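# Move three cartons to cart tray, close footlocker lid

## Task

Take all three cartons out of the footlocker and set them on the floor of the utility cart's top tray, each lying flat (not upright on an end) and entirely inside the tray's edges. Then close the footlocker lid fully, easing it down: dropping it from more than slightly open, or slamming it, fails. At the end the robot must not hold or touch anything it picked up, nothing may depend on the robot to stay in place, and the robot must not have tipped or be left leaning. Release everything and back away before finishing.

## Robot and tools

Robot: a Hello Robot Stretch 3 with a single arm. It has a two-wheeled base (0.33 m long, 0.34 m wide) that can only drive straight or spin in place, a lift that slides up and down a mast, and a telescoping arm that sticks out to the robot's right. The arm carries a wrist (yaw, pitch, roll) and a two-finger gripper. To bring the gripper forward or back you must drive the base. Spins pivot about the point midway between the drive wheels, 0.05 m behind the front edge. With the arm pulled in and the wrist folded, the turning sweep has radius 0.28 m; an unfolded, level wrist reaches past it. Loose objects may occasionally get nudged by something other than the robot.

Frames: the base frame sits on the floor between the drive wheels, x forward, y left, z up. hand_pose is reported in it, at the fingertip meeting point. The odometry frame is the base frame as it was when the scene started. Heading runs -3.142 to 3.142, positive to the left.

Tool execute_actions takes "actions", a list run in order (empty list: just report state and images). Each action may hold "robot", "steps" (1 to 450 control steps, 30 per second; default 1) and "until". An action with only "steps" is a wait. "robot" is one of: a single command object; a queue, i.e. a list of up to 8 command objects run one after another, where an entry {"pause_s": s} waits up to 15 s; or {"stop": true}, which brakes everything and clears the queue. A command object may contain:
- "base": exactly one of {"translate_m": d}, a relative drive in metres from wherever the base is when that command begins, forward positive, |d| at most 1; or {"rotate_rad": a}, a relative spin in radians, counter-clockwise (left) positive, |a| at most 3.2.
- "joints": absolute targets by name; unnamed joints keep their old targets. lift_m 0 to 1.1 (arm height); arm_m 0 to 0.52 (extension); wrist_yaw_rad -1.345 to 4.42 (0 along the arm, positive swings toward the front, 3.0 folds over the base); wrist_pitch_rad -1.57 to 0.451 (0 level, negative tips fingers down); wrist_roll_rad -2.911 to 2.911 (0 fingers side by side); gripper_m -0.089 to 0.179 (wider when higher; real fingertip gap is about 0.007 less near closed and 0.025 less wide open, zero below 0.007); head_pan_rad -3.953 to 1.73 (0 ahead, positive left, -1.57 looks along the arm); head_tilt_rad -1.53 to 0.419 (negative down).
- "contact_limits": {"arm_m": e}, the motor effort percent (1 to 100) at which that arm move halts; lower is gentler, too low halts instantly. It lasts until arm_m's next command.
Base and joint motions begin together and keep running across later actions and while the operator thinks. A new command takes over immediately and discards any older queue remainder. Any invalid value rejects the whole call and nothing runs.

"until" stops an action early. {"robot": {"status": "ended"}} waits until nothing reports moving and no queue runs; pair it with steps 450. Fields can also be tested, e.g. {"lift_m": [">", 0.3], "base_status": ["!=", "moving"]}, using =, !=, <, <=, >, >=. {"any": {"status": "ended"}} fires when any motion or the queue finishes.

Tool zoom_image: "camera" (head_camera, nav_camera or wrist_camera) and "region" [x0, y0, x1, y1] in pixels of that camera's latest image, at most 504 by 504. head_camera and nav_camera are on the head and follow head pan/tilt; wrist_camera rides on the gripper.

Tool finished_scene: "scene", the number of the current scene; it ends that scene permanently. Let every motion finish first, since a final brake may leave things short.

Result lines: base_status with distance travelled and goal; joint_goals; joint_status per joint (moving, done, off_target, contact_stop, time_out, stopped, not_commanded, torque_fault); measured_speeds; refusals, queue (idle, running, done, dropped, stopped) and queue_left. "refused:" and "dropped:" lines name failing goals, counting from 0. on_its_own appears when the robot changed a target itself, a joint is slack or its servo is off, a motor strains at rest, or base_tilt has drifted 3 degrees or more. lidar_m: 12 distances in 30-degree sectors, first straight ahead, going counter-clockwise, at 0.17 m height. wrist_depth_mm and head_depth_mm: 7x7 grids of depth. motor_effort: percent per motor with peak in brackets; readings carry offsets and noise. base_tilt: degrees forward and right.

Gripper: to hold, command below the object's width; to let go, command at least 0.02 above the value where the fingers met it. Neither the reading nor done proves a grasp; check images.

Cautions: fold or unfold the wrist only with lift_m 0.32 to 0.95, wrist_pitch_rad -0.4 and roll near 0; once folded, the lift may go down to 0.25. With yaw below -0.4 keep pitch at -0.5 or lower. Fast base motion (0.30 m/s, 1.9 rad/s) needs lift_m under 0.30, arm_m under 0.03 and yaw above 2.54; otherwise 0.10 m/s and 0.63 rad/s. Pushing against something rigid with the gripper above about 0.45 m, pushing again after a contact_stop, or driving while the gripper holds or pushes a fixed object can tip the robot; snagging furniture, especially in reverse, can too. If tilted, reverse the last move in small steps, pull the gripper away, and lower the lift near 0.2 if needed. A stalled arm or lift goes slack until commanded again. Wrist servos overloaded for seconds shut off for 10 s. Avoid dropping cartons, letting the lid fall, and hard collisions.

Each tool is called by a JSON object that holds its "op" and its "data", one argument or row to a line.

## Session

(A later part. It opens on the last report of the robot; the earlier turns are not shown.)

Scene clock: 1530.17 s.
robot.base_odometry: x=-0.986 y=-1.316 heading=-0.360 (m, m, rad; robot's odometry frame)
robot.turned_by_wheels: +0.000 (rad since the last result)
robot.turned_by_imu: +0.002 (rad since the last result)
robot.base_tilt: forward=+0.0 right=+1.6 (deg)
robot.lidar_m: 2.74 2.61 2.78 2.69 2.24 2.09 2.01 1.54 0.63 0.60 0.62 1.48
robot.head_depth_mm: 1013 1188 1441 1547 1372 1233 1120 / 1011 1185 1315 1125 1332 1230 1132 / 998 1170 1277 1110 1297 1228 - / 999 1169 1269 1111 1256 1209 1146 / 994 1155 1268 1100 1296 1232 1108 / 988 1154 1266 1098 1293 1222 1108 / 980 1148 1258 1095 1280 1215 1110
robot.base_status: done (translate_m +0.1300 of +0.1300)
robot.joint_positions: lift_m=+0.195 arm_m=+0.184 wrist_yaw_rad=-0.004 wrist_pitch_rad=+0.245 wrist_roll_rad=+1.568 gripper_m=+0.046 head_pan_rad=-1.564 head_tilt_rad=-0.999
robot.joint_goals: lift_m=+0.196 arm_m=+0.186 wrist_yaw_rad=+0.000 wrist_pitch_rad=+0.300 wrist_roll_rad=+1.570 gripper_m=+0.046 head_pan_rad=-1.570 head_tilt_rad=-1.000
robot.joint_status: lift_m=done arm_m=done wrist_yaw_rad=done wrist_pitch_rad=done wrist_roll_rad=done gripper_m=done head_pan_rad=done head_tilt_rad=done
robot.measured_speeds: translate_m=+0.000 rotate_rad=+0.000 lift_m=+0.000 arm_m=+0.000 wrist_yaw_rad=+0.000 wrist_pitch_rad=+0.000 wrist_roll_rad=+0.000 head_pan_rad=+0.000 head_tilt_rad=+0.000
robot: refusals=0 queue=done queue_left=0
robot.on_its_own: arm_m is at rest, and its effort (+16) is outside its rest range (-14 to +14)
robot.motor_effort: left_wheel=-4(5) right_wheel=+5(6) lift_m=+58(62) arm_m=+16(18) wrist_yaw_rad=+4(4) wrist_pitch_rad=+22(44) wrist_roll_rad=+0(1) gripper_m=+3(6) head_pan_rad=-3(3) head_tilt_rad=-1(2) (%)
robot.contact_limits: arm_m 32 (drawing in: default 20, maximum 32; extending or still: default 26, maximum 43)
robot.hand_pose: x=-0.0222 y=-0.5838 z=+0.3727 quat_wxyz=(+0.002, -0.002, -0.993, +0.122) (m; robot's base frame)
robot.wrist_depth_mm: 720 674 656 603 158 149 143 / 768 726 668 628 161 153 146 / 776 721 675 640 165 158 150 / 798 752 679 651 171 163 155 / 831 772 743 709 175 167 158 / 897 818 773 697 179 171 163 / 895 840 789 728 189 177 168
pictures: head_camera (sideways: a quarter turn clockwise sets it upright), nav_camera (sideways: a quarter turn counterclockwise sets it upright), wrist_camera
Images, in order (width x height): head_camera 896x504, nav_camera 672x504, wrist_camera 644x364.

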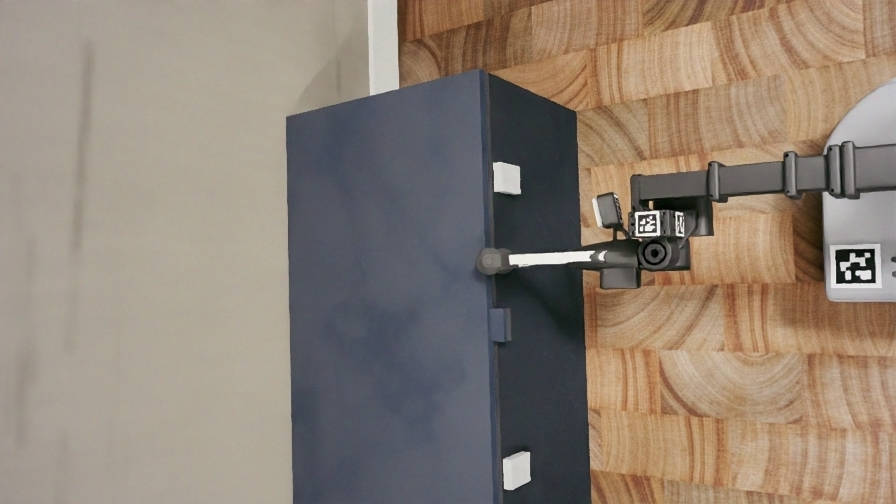

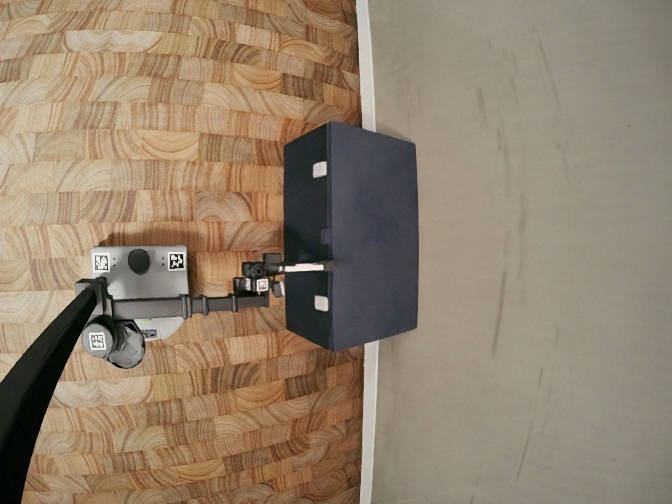

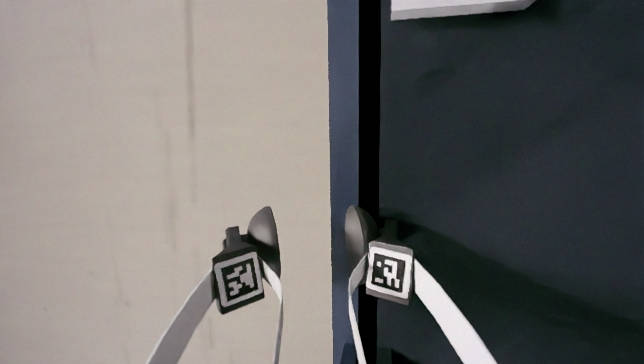

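{"op": "execute_actions", "data": {
  "actions": [
    {"robot":[{"joints":{"lift_m":0.183}},{"joints":{"arm_m":0.15}},{"joints":{"wrist_roll_rad":0,"wrist_pitch_rad":0.15,"gripper_m":-0.01,"lift_m":0.19}},{"joints":{"lift_m":0.197}},{"joints":{"arm_m":0.180}}],"steps":400,"until":{"robot":{"status":"ended"}}}
  ]
}}

Scene clock: 1597.13 s.
robot.base_odometry: x=-0.986 y=-1.316 heading=-0.360 (m, m, rad; robot's odometry frame)
robot.turned_by_wheels: +0.000 (rad since the last result)
robot.turned_by_imu: +0.002 (rad since the last result)
robot.base_tilt: forward=-0.1 right=+1.6 (deg)
robot.lidar_m: 2.74 2.61 2.79 2.69 2.24 2.10 2.01 1.54 0.63 0.60 0.62 1.48
robot.head_depth_mm: 1015 1184 1438 1548 1376 1234 1123 / 1004 1183 1309 1127 1329 1238 1130 / 996 1174 1281 1116 1309 1223 - / 997 1169 1279 1117 1267 1207 1151 / 990 1156 1274 1119 1295 1222 1112 / 984 1150 1266 1106 1295 1219 1106 / 983 1146 1259 1100 1280 1218 1108
robot.base_status: done (translate_m +0.1300 of +0.1300)
robot.joint_positions: lift_m=+0.197 arm_m=+0.180 wrist_yaw_rad=-0.002 wrist_pitch_rad=+0.132 wrist_roll_rad=+0.006 gripper_m=-0.010 head_pan_rad=-1.564 head_tilt_rad=-0.999
robot.joint_goals: lift_m=+0.197 arm_m=+0.180 wrist_yaw_rad=+0.000 wrist_pitch_rad=+0.150 wrist_roll_rad=+0.000 gripper_m=-0.010 head_pan_rad=-1.570 head_tilt_rad=-1.000
robot.joint_status: lift_m=done arm_m=done wrist_yaw_rad=done wrist_pitch_rad=done wrist_roll_rad=done gripper_m=done head_pan_rad=done head_tilt_rad=done
robot.measured_speeds: translate_m=+0.000 rotate_rad=+0.000 lift_m=+0.000 arm_m=+0.000 wrist_yaw_rad=+0.000 wrist_pitch_rad=+0.000 wrist_roll_rad=+0.000 head_pan_rad=+0.000 head_tilt_rad=+0.000
robot: refusals=0 queue=done queue_left=0
robot.motor_effort: left_wheel=-2(4) right_wheel=+1(6) lift_m=+53(55) arm_m=+3(16) wrist_yaw_rad=+2(4) wrist_pitch_rad=+7(23) wrist_roll_rad=-2(2) gripper_m=-6(80) head_pan_rad=-2(3) head_tilt_rad=-1(0) (%)
robot.hand_pose: x=-0.0219 y=-0.5818 z=+0.3452 quat_wxyz=(+0.704, -0.047, -0.707, +0.046) (m; robot's base frame)
robot.wrist_depth_mm: 616 613 617 624 642 652 652 / 623 622 642 646 638 653 667 / 616 645 640 655 653 657 661 / 629 647 568 495 430 379 671 / 184 185 187 - 192 192 196 / 185 187 188 - 194 188 197 / 188 188 191 193 196 196 201
pictures: head_camera (sideways: a quarter turn clockwise sets it upright), nav_camera (sideways: a quarter turn counterclockwise sets it upright), wrist_camera
Images, in order (width x height): head_camera 896x504, nav_camera 672x504, wrist_camera 644x364.

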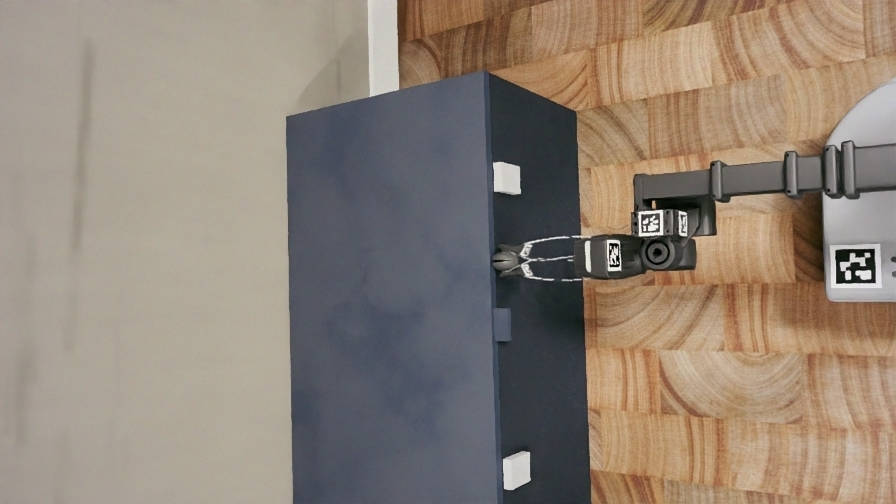

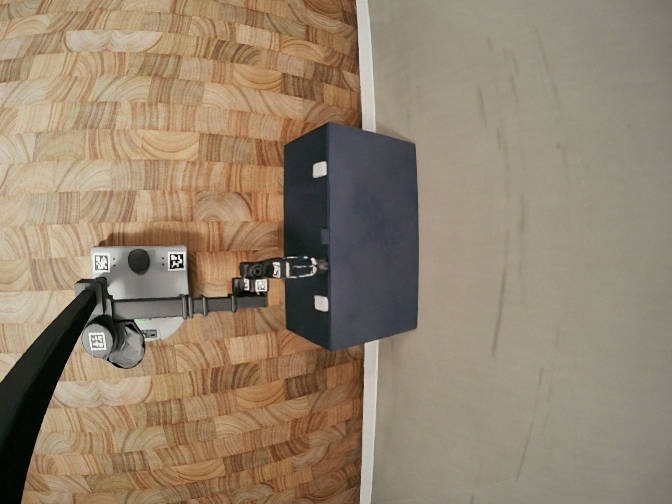

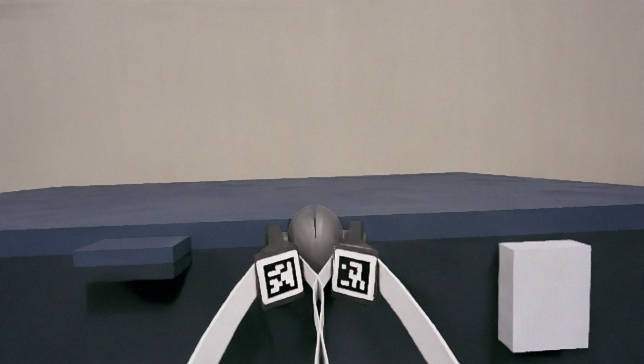

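{"op": "execute_actions", "data": {
  "actions": [
    {"robot":[{"joints":{"lift_m":0.194}},{"joints":{"arm_m":0.187},"contact_limits":{"arm_m":30}},{"joints":{"lift_m":0.222}}],"steps":200,"until":{"robot":{"status":"ended"}}}
  ]
}}

Scene clock: 1604.37 s.
robot.base_odometry: x=-0.986 y=-1.316 heading=-0.360 (m, m, rad; robot's odometry frame)
robot.turned_by_wheels: +0.000 (rad since the last result)
robot.turned_by_imu: +0.001 (rad since the last result)
robot.base_tilt: forward=+0.0 right=+1.6 (deg)
robot.lidar_m: 2.74 2.60 2.78 2.70 2.24 2.09 2.01 1.54 0.63 0.60 0.62 1.48
robot.head_depth_mm: 1011 1190 1439 1549 1377 1238 1120 / 1003 1189 1319 1129 1328 1229 1134 / 1001 1171 1278 1113 1307 1207 - / 997 1175 1276 1115 1265 1206 1146 / 995 1159 1270 1110 1300 1223 1113 / 988 1156 1268 1107 1296 1220 1110 / 981 1144 1267 1100 1279 1220 1107
robot.base_status: done (translate_m +0.1300 of +0.1300)
robot.joint_positions: lift_m=+0.221 arm_m=+0.185 wrist_yaw_rad=-0.004 wrist_pitch_rad=+0.056 wrist_roll_rad=+0.006 gripper_m=-0.010 head_pan_rad=-1.564 head_tilt_rad=-0.999
robot.joint_goals: lift_m=+0.222 arm_m=+0.187 wrist_yaw_rad=+0.000 wrist_pitch_rad=+0.150 wrist_roll_rad=+0.000 gripper_m=-0.010 head_pan_rad=-1.570 head_tilt_rad=-1.000
robot.joint_status: lift_m=done arm_m=done wrist_yaw_rad=done wrist_pitch_rad=done wrist_roll_rad=done gripper_m=done head_pan_rad=done head_tilt_rad=done
robot.measured_speeds: translate_m=+0.000 rotate_rad=+0.000 lift_m=+0.000 arm_m=+0.000 wrist_yaw_rad=+0.000 wrist_pitch_rad=+0.000 wrist_roll_rad=+0.000 head_pan_rad=+0.000 head_tilt_rad=+0.000
robot: refusals=0 queue=done queue_left=0
robot.on_its_own: arm_m is at rest, and its effort (+22) is outside its rest range (-14 to +14); wrist_pitch_rad is at rest, and its effort (+38) is outside its rest range (-20 to +32)
robot.motor_effort: left_wheel=-5(5) right_wheel=+8(8) lift_m=+58(60) arm_m=+22(23) wrist_yaw_rad=+4(4) wrist_pitch_rad=+38(39) wrist_roll_rad=-2(2) gripper_m=-7(8) head_pan_rad=-3(2) head_tilt_rad=-1(0) (%)
robot.contact_limits: arm_m 30 (drawing in: default 20, maximum 32; extending or still: default 26, maximum 43)
robot.hand_pose: x=-0.0224 y=-0.5868 z=+0.3505 quat_wxyz=(+0.705, -0.021, -0.709, +0.018) (m; robot's base frame)
robot.wrist_depth_mm: 600 594 611 613 617 620 629 / 613 597 608 610 626 639 654 / 611 625 624 636 646 661 653 / 400 371 345 323 304 288 270 / 181 180 182 - 187 189 193 / 184 160 187 192 193 188 195 / 189 190 193 196 196 197 201
pictures: head_camera (sideways: a quarter turn clockwise sets it upright), nav_camera (sideways: a quarter turn counterclockwise sets it upright), wrist_camera
Images, in order (width x height): head_camera 896x504, nav_camera 672x504, wrist_camera 644x364.

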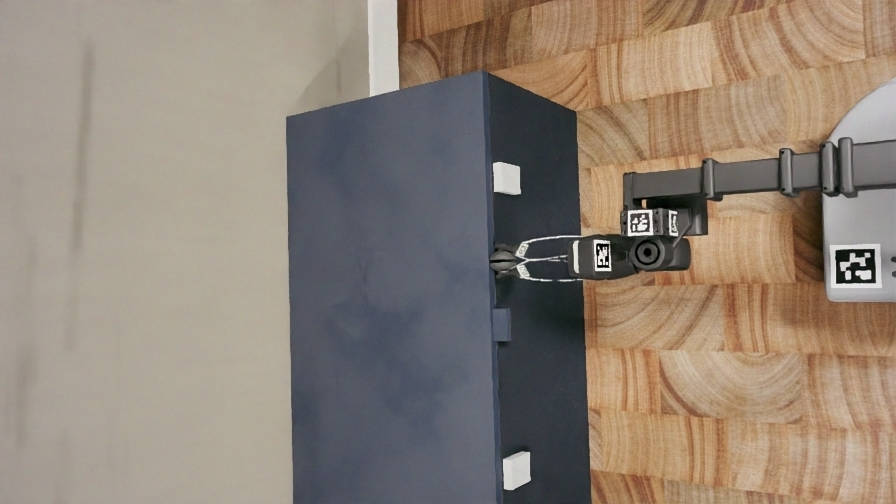

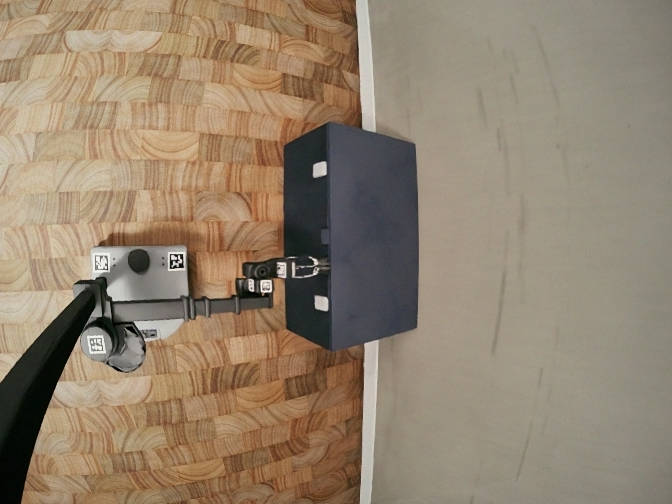

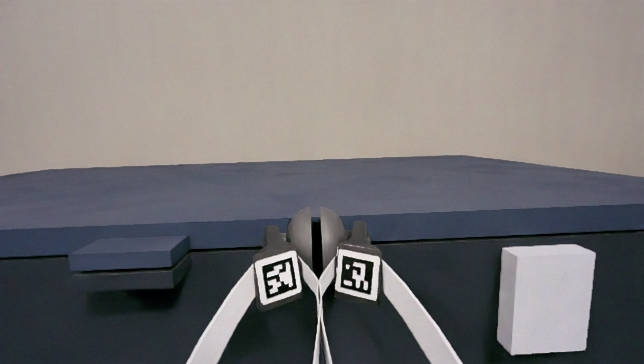

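{"op": "execute_actions", "data": {
  "actions": [
    {"robot":[{"joints":{"lift_m":0.232}}],"steps":200,"until":{"robot":{"status":"ended"}}}
  ]
}}

Scene clock: 1611.33 s.
robot.base_odometry: x=-0.986 y=-1.316 heading=-0.360 (m, m, rad; robot's odometry frame)
robot.turned_by_wheels: +0.000 (rad since the last result)
robot.turned_by_imu: +0.001 (rad since the last result)
robot.base_tilt: forward=+0.0 right=+1.6 (deg)
robot.lidar_m: 2.74 2.61 2.79 2.69 2.23 2.09 2.01 1.54 0.63 0.60 0.62 1.47
robot.head_depth_mm: 1014 1185 1435 1553 1369 1235 1117 / 1009 1174 1313 1121 1316 1231 1130 / 1002 1170 1283 1111 1305 1214 - / 996 1171 1271 1107 1270 1209 1145 / 993 1164 1267 1093 1297 1221 1111 / 984 1151 1264 1096 1297 1217 1113 / 979 1148 1270 1090 1278 1217 1106
robot.base_status: done (translate_m +0.1300 of +0.1300)
robot.joint_positions: lift_m=+0.231 arm_m=+0.185 wrist_yaw_rad=-0.004 wrist_pitch_rad=+0.065 wrist_roll_rad=+0.006 gripper_m=-0.010 head_pan_rad=-1.564 head_tilt_rad=-0.999
robot.joint_goals: lift_m=+0.232 arm_m=+0.187 wrist_yaw_rad=+0.000 wrist_pitch_rad=+0.150 wrist_roll_rad=+0.000 gripper_m=-0.010 head_pan_rad=-1.570 head_tilt_rad=-1.000
robot.joint_status: lift_m=done arm_m=done wrist_yaw_rad=done wrist_pitch_rad=done wrist_roll_rad=done gripper_m=done head_pan_rad=done head_tilt_rad=done
robot.measured_speeds: translate_m=+0.000 rotate_rad=+0.000 lift_m=+0.000 arm_m=+0.000 wrist_yaw_rad=+0.000 wrist_pitch_rad=+0.000 wrist_roll_rad=+0.000 head_pan_rad=+0.000 head_tilt_rad=+0.000
robot: refusals=0 queue=done queue_left=0
robot.on_its_own: arm_m is at rest, and its effort (+21) is outside its rest range (-14 to +14); wrist_pitch_rad is at rest, and its effort (+35) is outside its rest range (-20 to +32)
robot.motor_effort: left_wheel=-5(5) right_wheel=+8(8) lift_m=+57(59) arm_m=+21(22) wrist_yaw_rad=+3(4) wrist_pitch_rad=+35(40) wrist_roll_rad=-2(2) gripper_m=-7(8) head_pan_rad=-3(3) head_tilt_rad=+0(1) (%)
robot.contact_limits: arm_m 30 (drawing in: default 20, maximum 32; extending or still: default 26, maximum 43)
robot.hand_pose: x=-0.0224 y=-0.5869 z=+0.3626 quat_wxyz=(+0.705, -0.024, -0.708, +0.021) (m; robot's base frame)
robot.wrist_depth_mm: 590 624 617 598 618 632 628 / 603 618 624 622 615 645 633 / 602 637 634 643 653 666 657 / 512 454 415 375 341 312 292 / 183 181 184 - 189 191 194 / 184 162 186 191 192 192 196 / 188 189 191 195 196 189 200
pictures: head_camera (sideways: a quarter turn clockwise sets it upright), nav_camera (sideways: a quarter turn counterclockwise sets it upright), wrist_camera
Images, in order (width x height): head_camera 896x504, nav_camera 672x504, wrist_camera 644x364.

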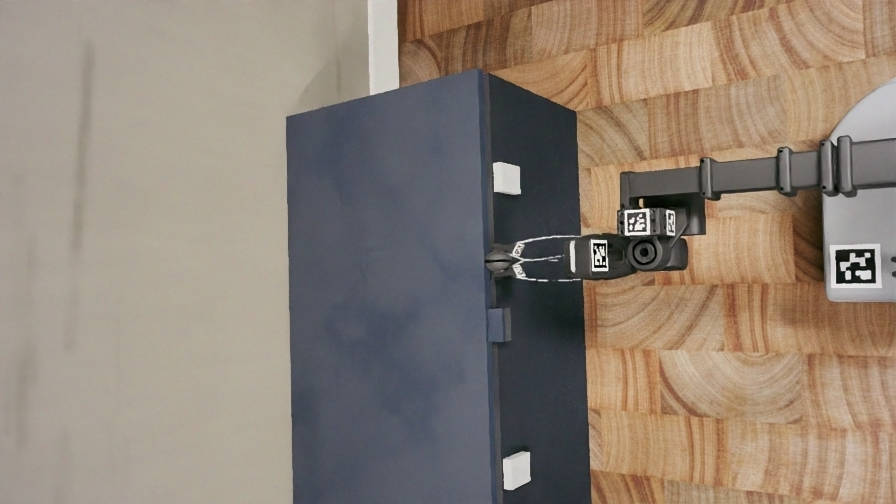

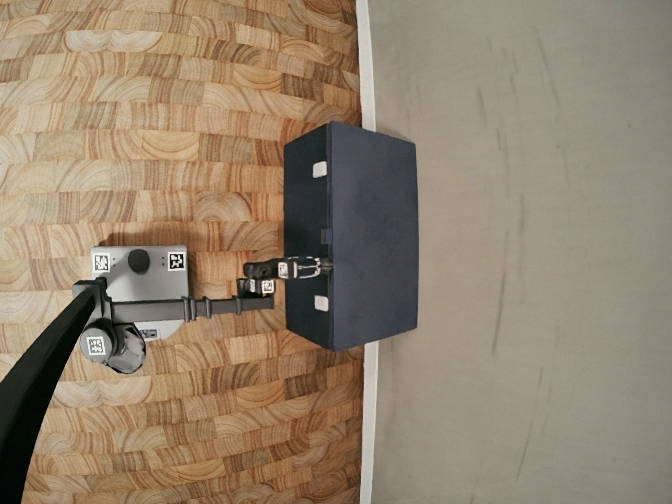

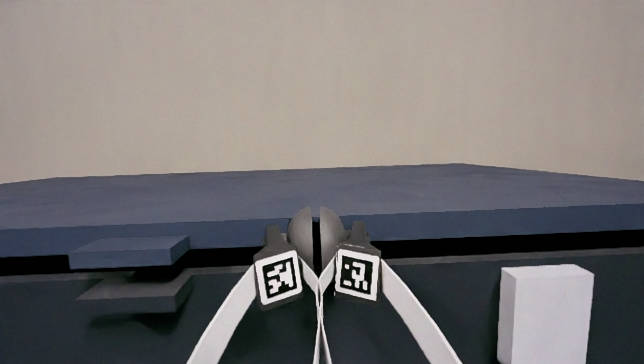

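{"op": "execute_actions", "data": {
  "actions": [
    {"robot":[{"joints":{"wrist_pitch_rad":0.24,"arm_m":0.188},"contact_limits":{"arm_m":30}}],"steps":100,"until":{"robot":{"status":"ended"}}}
  ]
}}

Scene clock: 1619.93 s.
robot.base_odometry: x=-0.986 y=-1.316 heading=-0.360 (m, m, rad; robot's odometry frame)
robot.turned_by_wheels: +0.000 (rad since the last result)
robot.turned_by_imu: +0.001 (rad since the last result)
robot.base_tilt: forward=+0.0 right=+1.6 (deg)
robot.lidar_m: 2.75 2.61 2.79 2.70 2.24 2.09 2.01 1.54 0.63 0.60 0.62 1.47
robot.head_depth_mm: 1016 1185 1436 1546 1373 1235 1121 / 1005 1179 1306 1098 1327 1230 1133 / 1003 1179 1259 1113 1308 1211 - / 997 1163 1259 1102 1238 1207 1144 / 991 1162 1261 1075 1296 1224 1108 / 986 1149 1261 1084 1297 1226 1111 / 979 1146 1249 1074 1276 1218 1103
robot.base_status: done (translate_m +0.1300 of +0.1300)
robot.joint_positions: lift_m=+0.232 arm_m=+0.187 wrist_yaw_rad=-0.004 wrist_pitch_rad=+0.194 wrist_roll_rad=+0.006 gripper_m=-0.010 head_pan_rad=-1.564 head_tilt_rad=-0.999
robot.joint_goals: lift_m=+0.232 arm_m=+0.188 wrist_yaw_rad=+0.000 wrist_pitch_rad=+0.240 wrist_roll_rad=+0.000 gripper_m=-0.010 head_pan_rad=-1.570 head_tilt_rad=-1.000
robot.joint_status: lift_m=done arm_m=done wrist_yaw_rad=done wrist_pitch_rad=done wrist_roll_rad=done gripper_m=done head_pan_rad=done head_tilt_rad=done
robot.measured_speeds: translate_m=+0.000 rotate_rad=+0.000 lift_m=+0.000 arm_m=+0.000 wrist_yaw_rad=+0.000 wrist_pitch_rad=+0.000 wrist_roll_rad=+0.000 head_pan_rad=+0.000 head_tilt_rad=+0.000
robot: refusals=0 queue=done queue_left=0
robot.motor_effort: left_wheel=-4(5) right_wheel=+4(8) lift_m=+55(57) arm_m=+11(22) wrist_yaw_rad=+4(5) wrist_pitch_rad=+19(36) wrist_roll_rad=-2(2) gripper_m=-6(8) head_pan_rad=-3(3) head_tilt_rad=-1(1) (%)
robot.contact_limits: arm_m 30 (drawing in: default 20, maximum 32; extending or still: default 26, maximum 43)
robot.hand_pose: x=-0.0223 y=-0.5879 z=+0.3960 quat_wxyz=(+0.702, -0.069, -0.705, +0.067) (m; robot's base frame)
robot.wrist_depth_mm: 628 630 633 654 664 659 685 / 628 635 653 647 665 661 677 / 629 628 651 652 643 675 671 / 629 636 641 644 671 677 687 / 629 184 184 - 192 192 379 / 597 618 623 - 640 488 329 / 543 187 183 184 186 188 189
pictures: head_camera (sideways: a quarter turn clockwise sets it upright), nav_camera (sideways: a quarter turn counterclockwise sets it upright), wrist_camera
Images, in order (width x height): head_camera 896x504, nav_camera 672x504, wrist_camera 644x364.

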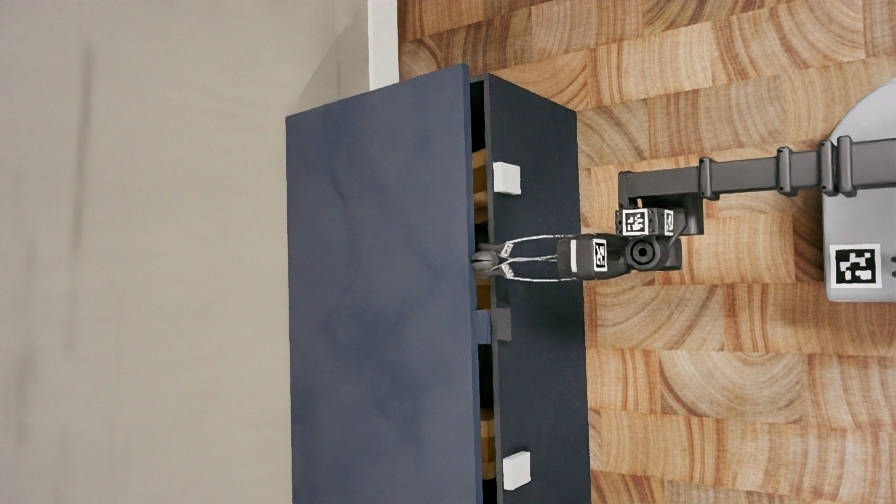

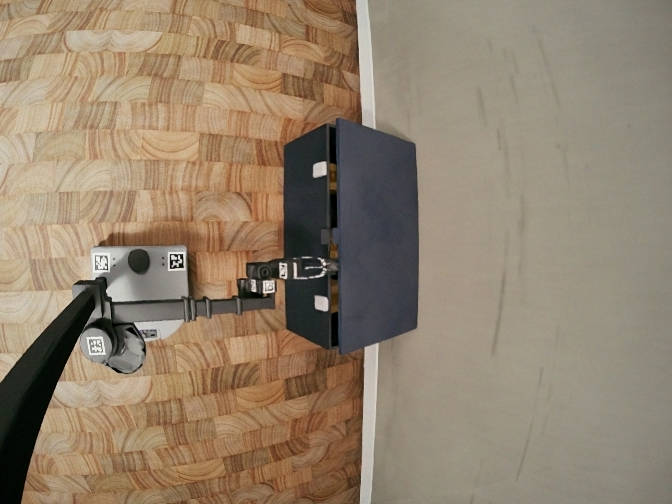

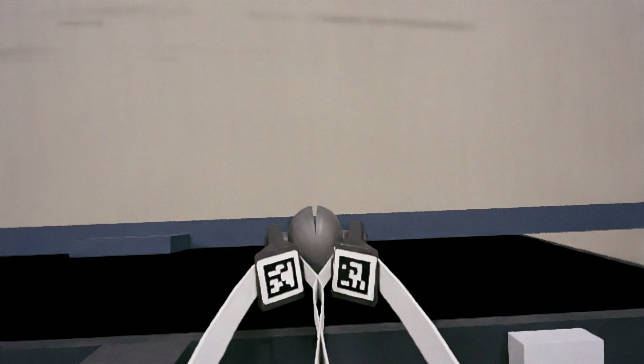

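{"op": "execute_actions", "data": {
  "actions": [
    {"robot":[{"joints":{"arm_m":0.191},"contact_limits":{"arm_m":30}},{"joints":{"lift_m":0.205}},{"joints":{"wrist_pitch_rad":0.31,"arm_m":0.195},"contact_limits":{"arm_m":30}}],"steps":200,"until":{"robot":{"status":"ended"}}}
  ]
}}

Scene clock: 1626.67 s.
robot.base_odometry: x=-0.986 y=-1.316 heading=-0.360 (m, m, rad; robot's odometry frame)
robot.turned_by_wheels: +0.000 (rad since the last result)
robot.turned_by_imu: +0.001 (rad since the last result)
robot.base_tilt: forward=+0.0 right=+1.6 (deg)
robot.lidar_m: 2.74 2.60 2.79 2.69 2.23 2.10 2.01 1.54 0.63 0.60 0.62 1.48
robot.head_depth_mm: 1013 1193 1438 1551 1374 1231 1120 / 1006 1189 1317 1099 1324 1237 1133 / 1000 1173 1262 1104 1304 1230 - / 994 1163 1259 1101 1263 1207 1144 / 988 1162 1254 1073 1295 1223 1113 / 990 1155 1247 1080 1296 1220 1111 / 982 1148 1253 1076 1274 1217 1111
robot.base_status: done (translate_m +0.1300 of +0.1300)
robot.joint_positions: lift_m=+0.205 arm_m=+0.193 wrist_yaw_rad=-0.004 wrist_pitch_rad=+0.321 wrist_roll_rad=+0.006 gripper_m=-0.010 head_pan_rad=-1.564 head_tilt_rad=-0.999
robot.joint_goals: lift_m=+0.205 arm_m=+0.195 wrist_yaw_rad=+0.000 wrist_pitch_rad=+0.310 wrist_roll_rad=+0.000 gripper_m=-0.010 head_pan_rad=-1.570 head_tilt_rad=-1.000
robot.joint_status: lift_m=done arm_m=done wrist_yaw_rad=done wrist_pitch_rad=done wrist_roll_rad=done gripper_m=done head_pan_rad=done head_tilt_rad=done
robot.measured_speeds: translate_m=+0.000 rotate_rad=+0.000 lift_m=+0.000 arm_m=+0.000 wrist_yaw_rad=+0.000 wrist_pitch_rad=+0.000 wrist_roll_rad=+0.000 head_pan_rad=+0.000 head_tilt_rad=+0.000
robot: refusals=0 queue=done queue_left=0
robot.motor_effort: left_wheel=-4(4) right_wheel=+6(6) lift_m=+30(53) arm_m=+14(19) wrist_yaw_rad=+4(4) wrist_pitch_rad=-5(19) wrist_roll_rad=-2(2) gripper_m=-6(6) head_pan_rad=-3(3) head_tilt_rad=+0(1) (%)
robot.contact_limits: arm_m 30 (drawing in: default 20, maximum 32; extending or still: default 26, maximum 43)
robot.hand_pose: x=-0.0223 y=-0.5892 z=+0.4020 quat_wxyz=(+0.697, -0.114, -0.700, +0.112) (m; robot's base frame)
robot.wrist_depth_mm: 682 692 709 702 704 723 724 / 675 680 676 673 698 697 704 / 643 648 668 674 681 694 682 / 638 636 650 655 660 663 671 / 202 187 187 - 191 197 235 / 568 593 601 - 608 486 370 / 572 573 606 592 599 429 185
pictures: head_camera (sideways: a quarter turn clockwise sets it upright), nav_camera (sideways: a quarter turn counterclockwise sets it upright), wrist_camera
Images, in order (width x height): head_camera 896x504, nav_camera 672x504, wrist_camera 644x364.

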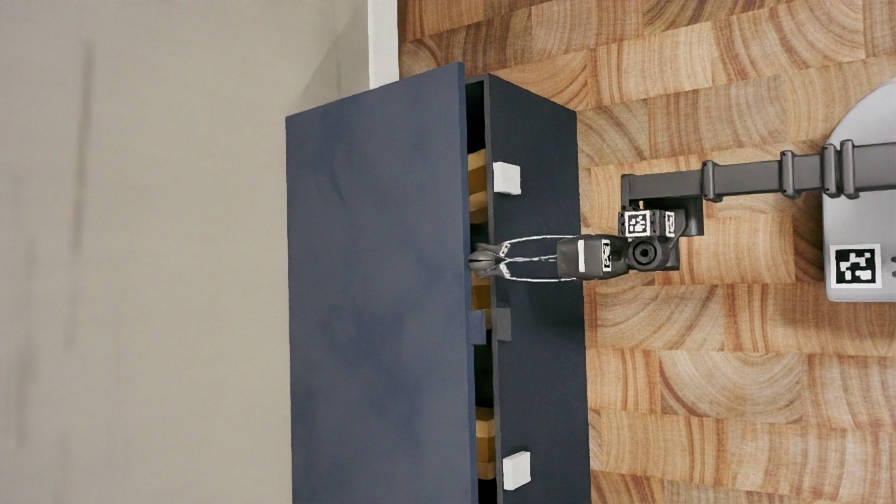

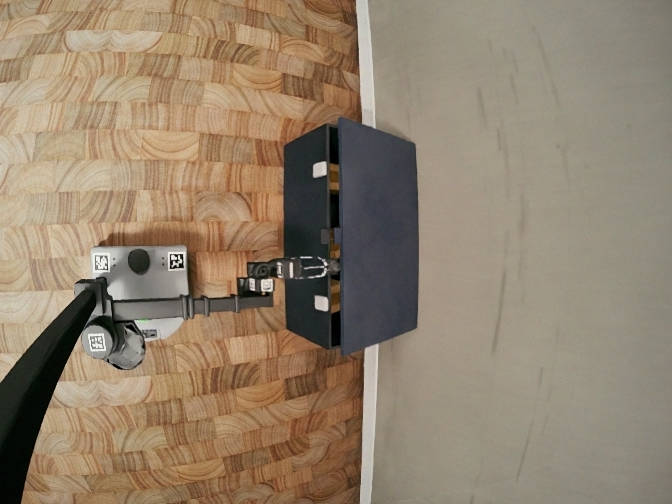

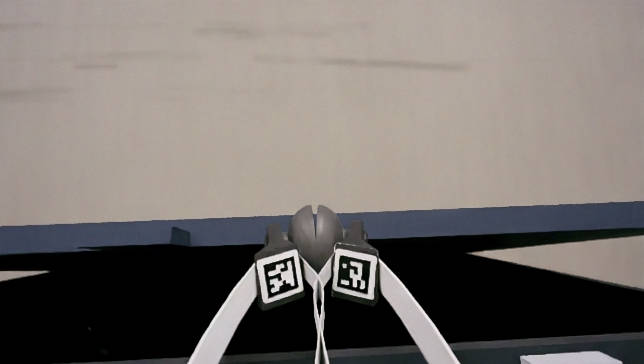

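{"op": "execute_actions", "data": {
  "actions": [
    {"robot":[{"joints":{"lift_m":0.165}}],"steps":200,"until":{"robot":{"status":"ended"}}}
  ]
}}

Scene clock: 1637.43 s.
robot.base_odometry: x=-0.986 y=-1.316 heading=-0.360 (m, m, rad; robot's odometry frame)
robot.turned_by_wheels: +0.000 (rad since the last result)
robot.turned_by_imu: +0.001 (rad since the last result)
robot.base_tilt: forward=-0.1 right=+1.6 (deg)
robot.lidar_m: 2.74 2.60 2.79 2.69 2.24 2.10 2.01 1.54 0.63 0.60 0.62 1.47
robot.head_depth_mm: 1010 1193 1435 1545 1368 1230 1120 / 1007 1182 1311 1109 1325 1234 1134 / 1000 1172 1269 1112 1302 1208 - / 1003 1164 1267 1100 1259 1208 1140 / 990 1159 1266 1088 1295 1225 1117 / 988 1153 1259 1085 1297 1217 1111 / 984 1148 1256 1076 1278 1221 1102
robot.base_status: done (translate_m +0.1300 of +0.1300)
robot.joint_positions: lift_m=+0.165 arm_m=+0.193 wrist_yaw_rad=-0.004 wrist_pitch_rad=+0.359 wrist_roll_rad=+0.006 gripper_m=-0.010 head_pan_rad=-1.564 head_tilt_rad=-0.999
robot.joint_goals: lift_m=+0.165 arm_m=+0.195 wrist_yaw_rad=+0.000 wrist_pitch_rad=+0.310 wrist_roll_rad=+0.000 gripper_m=-0.010 head_pan_rad=-1.570 head_tilt_rad=-1.000
robot.joint_status: lift_m=done arm_m=done wrist_yaw_rad=done wrist_pitch_rad=done wrist_roll_rad=done gripper_m=done head_pan_rad=done head_tilt_rad=done
robot.measured_speeds: translate_m=+0.000 rotate_rad=+0.000 lift_m=+0.000 arm_m=+0.000 wrist_yaw_rad=+0.000 wrist_pitch_rad=+0.000 wrist_roll_rad=+0.000 head_pan_rad=+0.000 head_tilt_rad=+0.000
robot: refusals=0 queue=done queue_left=0
robot.motor_effort: left_wheel=-4(4) right_wheel=+6(5) lift_m=+30(31) arm_m=+14(14) wrist_yaw_rad=+3(4) wrist_pitch_rad=-20(20) wrist_roll_rad=-2(2) gripper_m=-7(7) head_pan_rad=-3(3) head_tilt_rad=-1(1) (%)
robot.contact_limits: arm_m 30 (drawing in: default 20, maximum 32; extending or still: default 26, maximum 43)
robot.hand_pose: x=-0.0223 y=-0.5869 z=+0.3714 quat_wxyz=(+0.694, -0.127, -0.697, +0.125) (m; robot's base frame)
robot.wrist_depth_mm: 699 708 719 733 693 732 736 / 679 693 690 704 704 714 723 / 661 674 674 691 666 696 696 / 647 632 650 667 673 671 678 / 200 184 187 - 190 211 284 / 585 605 593 179 620 433 186 / 172 164 174 176 177 176 167
pictures: head_camera (sideways: a quarter turn clockwise sets it upright), nav_camera (sideways: a quarter turn counterclockwise sets it upright), wrist_camera
Images, in order (width x height): head_camera 896x504, nav_camera 672x504, wrist_camera 644x364.

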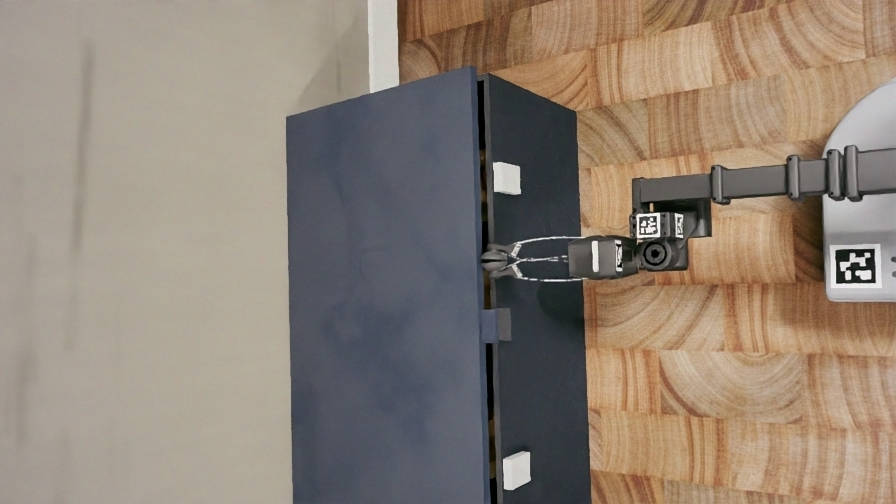

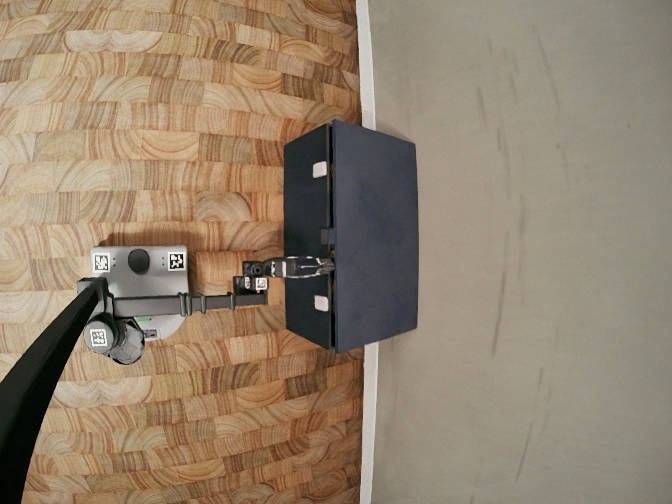

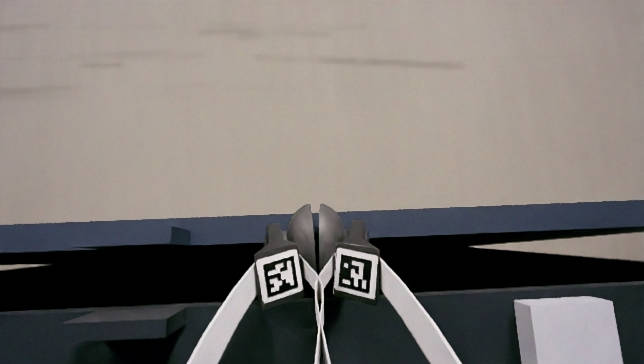

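{"op": "execute_actions", "data": {
  "actions": [
    {"robot":[{"joints":{"wrist_pitch_rad":0.36,"arm_m":0.199},"contact_limits":{"arm_m":32}},{"joints":{"wrist_pitch_rad":0.41,"arm_m":0.204},"contact_limits":{"arm_m":32}}],"steps":200,"until":{"robot":{"status":"ended"}}}
  ]
}}

Scene clock: 1661.30 s.
robot.base_odometry: x=-0.986 y=-1.316 heading=-0.360 (m, m, rad; robot's odometry frame)
robot.turned_by_wheels: +0.000 (rad since the last result)
robot.turned_by_imu: +0.001 (rad since the last result)
robot.base_tilt: forward=-0.1 right=+1.6 (deg)
robot.lidar_m: 2.75 2.61 2.79 2.69 2.24 2.10 2.01 1.54 0.63 0.60 0.62 1.47
robot.head_depth_mm: 1011 1192 1433 1546 1375 1235 1122 / 1007 1182 1313 1101 1324 1235 1134 / 1002 1170 1264 1102 1305 1216 - / 998 1168 1254 1100 1263 1206 1143 / 989 1155 1249 1075 1296 1220 1110 / 985 1155 1247 1082 1294 1218 1106 / 980 1144 1250 1068 1281 1215 1109
robot.base_status: done (translate_m +0.1300 of +0.1300)
robot.joint_positions: lift_m=+0.165 arm_m=+0.203 wrist_yaw_rad=-0.004 wrist_pitch_rad=+0.451 wrist_roll_rad=+0.006 gripper_m=-0.010 head_pan_rad=-1.564 head_tilt_rad=-0.999
robot.joint_goals: lift_m=+0.165 arm_m=+0.204 wrist_yaw_rad=+0.000 wrist_pitch_rad=+0.410 wrist_roll_rad=+0.000 gripper_m=-0.010 head_pan_rad=-1.570 head_tilt_rad=-1.000
robot.joint_status: lift_m=done arm_m=done wrist_yaw_rad=done wrist_pitch_rad=done wrist_roll_rad=done gripper_m=done head_pan_rad=done head_tilt_rad=done
robot.measured_speeds: translate_m=+0.000 rotate_rad=+0.000 lift_m=+0.000 arm_m=+0.000 wrist_yaw_rad=+0.000 wrist_pitch_rad=+0.000 wrist_roll_rad=+0.000 head_pan_rad=+0.000 head_tilt_rad=+0.000
robot: refusals=0 queue=done queue_left=0
robot.motor_effort: left_wheel=-4(4) right_wheel=+5(6) lift_m=+30(30) arm_m=+13(19) wrist_yaw_rad=+3(3) wrist_pitch_rad=-17(19) wrist_roll_rad=-2(2) gripper_m=-6(7) head_pan_rad=-2(3) head_tilt_rad=-1(1) (%)
robot.contact_limits: arm_m 32 (drawing in: default 20, maximum 32; extending or still: default 26, maximum 43)
robot.hand_pose: x=-0.0222 y=-0.5887 z=+0.3940 quat_wxyz=(+0.688, -0.158, -0.691, +0.157) (m; robot's base frame)
robot.wrist_depth_mm: 755 749 741 750 791 783 800 / 738 711 732 724 749 746 763 / 686 704 703 708 708 728 713 / 652 664 667 660 676 693 691 / 191 174 188 - 192 194 209 / 358 401 432 - 581 495 634 / 564 566 565 576 580 177 172
pictures: head_camera (sideways: a quarter turn clockwise sets it upright), nav_camera (sideways: a quarter turn counterclockwise sets it upright), wrist_camera
Images, in order (width x height): head_camera 896x504, nav_camera 672x504, wrist_camera 644x364.

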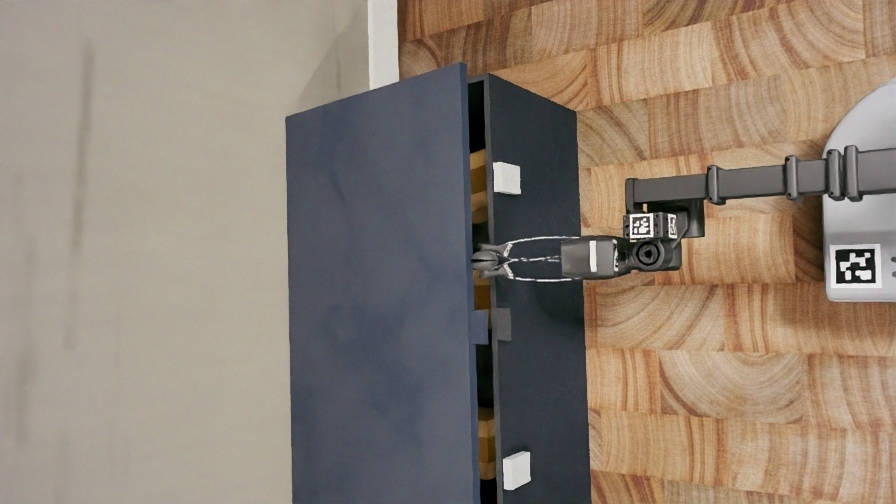

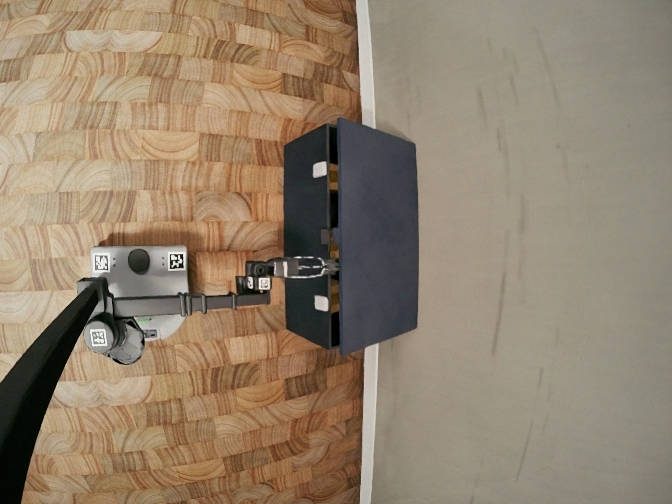

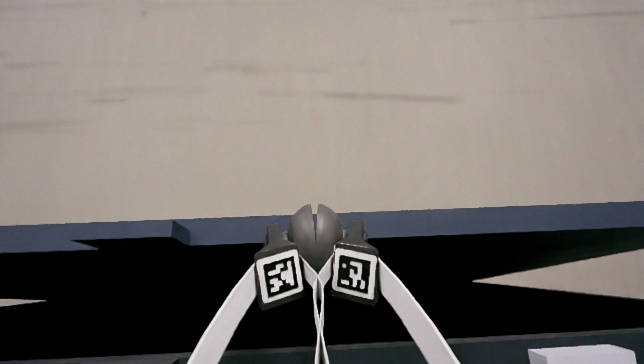

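{"op": "execute_actions", "data": {
  "actions": [
    {"robot":[{"joints":{"arm_m":0.209,"lift_m":0.18},"contact_limits":{"arm_m":35}}],"steps":200,"until":{"robot":{"status":"ended"}}}
  ]
}}

Scene clock: 1668.67 s.
robot.base_odometry: x=-0.986 y=-1.316 heading=-0.360 (m, m, rad; robot's odometry frame)
robot.turned_by_wheels: +0.000 (rad since the last result)
robot.turned_by_imu: +0.001 (rad since the last result)
robot.base_tilt: forward=-0.1 right=+1.6 (deg)
robot.lidar_m: 2.74 2.60 2.79 2.70 2.23 2.10 2.01 1.54 0.63 0.60 0.62 1.48
robot.head_depth_mm: 1014 1191 1434 1540 1377 1234 1124 / 1005 1180 1308 1100 1329 1236 1135 / 1003 1177 1249 1110 1309 1223 - / 997 1166 1245 1101 1263 1205 1147 / 990 1156 1245 1081 1299 1217 1113 / 984 1155 1245 1077 1301 1213 1108 / 983 1143 1245 1073 1279 1219 1105
robot.base_status: done (translate_m +0.1300 of +0.1300)
robot.joint_positions: lift_m=+0.180 arm_m=+0.207 wrist_yaw_rad=-0.004 wrist_pitch_rad=+0.458 wrist_roll_rad=+0.006 gripper_m=-0.010 head_pan_rad=-1.564 head_tilt_rad=-0.999
robot.joint_goals: lift_m=+0.180 arm_m=+0.209 wrist_yaw_rad=+0.000 wrist_pitch_rad=+0.410 wrist_roll_rad=+0.000 gripper_m=-0.010 head_pan_rad=-1.570 head_tilt_rad=-1.000
robot.joint_status: lift_m=done arm_m=done wrist_yaw_rad=done wrist_pitch_rad=done wrist_roll_rad=done gripper_m=done head_pan_rad=done head_tilt_rad=done
robot.measured_speeds: translate_m=+0.000 rotate_rad=+0.000 lift_m=+0.000 arm_m=+0.000 wrist_yaw_rad=+0.000 wrist_pitch_rad=+0.000 wrist_roll_rad=+0.000 head_pan_rad=+0.000 head_tilt_rad=+0.000
robot: refusals=0 queue=done queue_left=0
robot.on_its_own: arm_m is at rest, and its effort (+18) is outside its rest range (-14 to +14)
robot.motor_effort: left_wheel=-4(4) right_wheel=+5(5) lift_m=+53(61) arm_m=+18(21) wrist_yaw_rad=+4(4) wrist_pitch_rad=-20(22) wrist_roll_rad=-2(2) gripper_m=-5(6) head_pan_rad=-3(3) head_tilt_rad=-1(1) (%)
robot.contact_limits: arm_m 35 (drawing in: default 20, maximum 32; extending or still: default 26, maximum 43)
robot.hand_pose: x=-0.0222 y=-0.5925 z=+0.4101 quat_wxyz=(+0.687, -0.161, -0.690, +0.160) (m; robot's base frame)
robot.wrist_depth_mm: 763 775 776 791 802 766 794 / 715 742 728 734 716 734 725 / 690 703 691 703 714 734 717 / 656 651 672 673 673 684 684 / 188 179 189 - 192 198 208 / 307 326 340 586 443 470 622 / 552 552 566 567 576 498 330
pictures: head_camera (sideways: a quarter turn clockwise sets it upright), nav_camera (sideways: a quarter turn counterclockwise sets it upright), wrist_camera
Images, in order (width x height): head_camera 896x504, nav_camera 672x504, wrist_camera 644x364.

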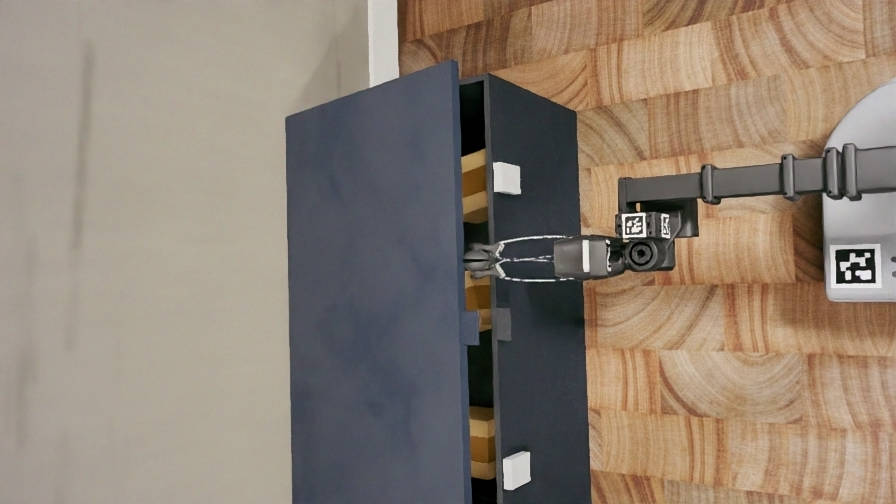

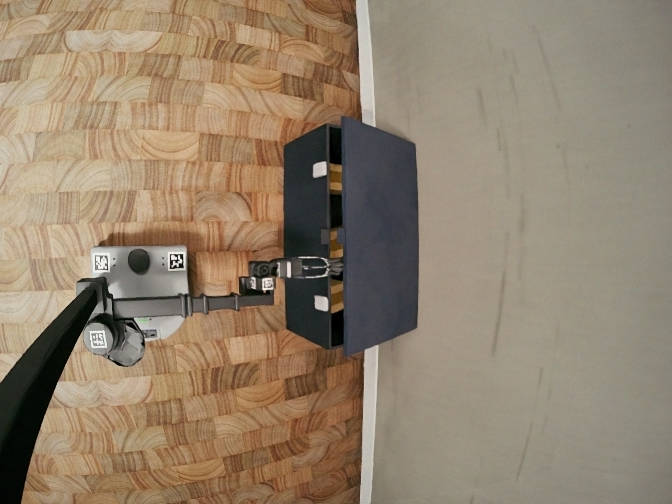

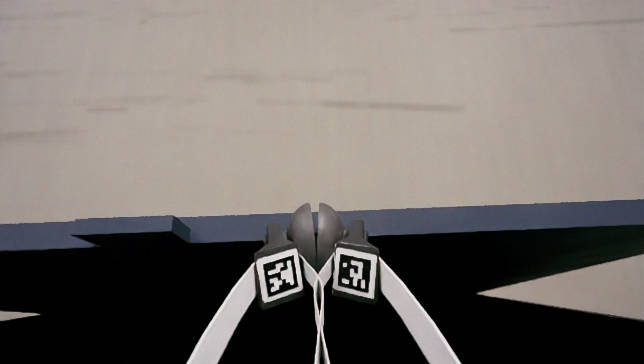

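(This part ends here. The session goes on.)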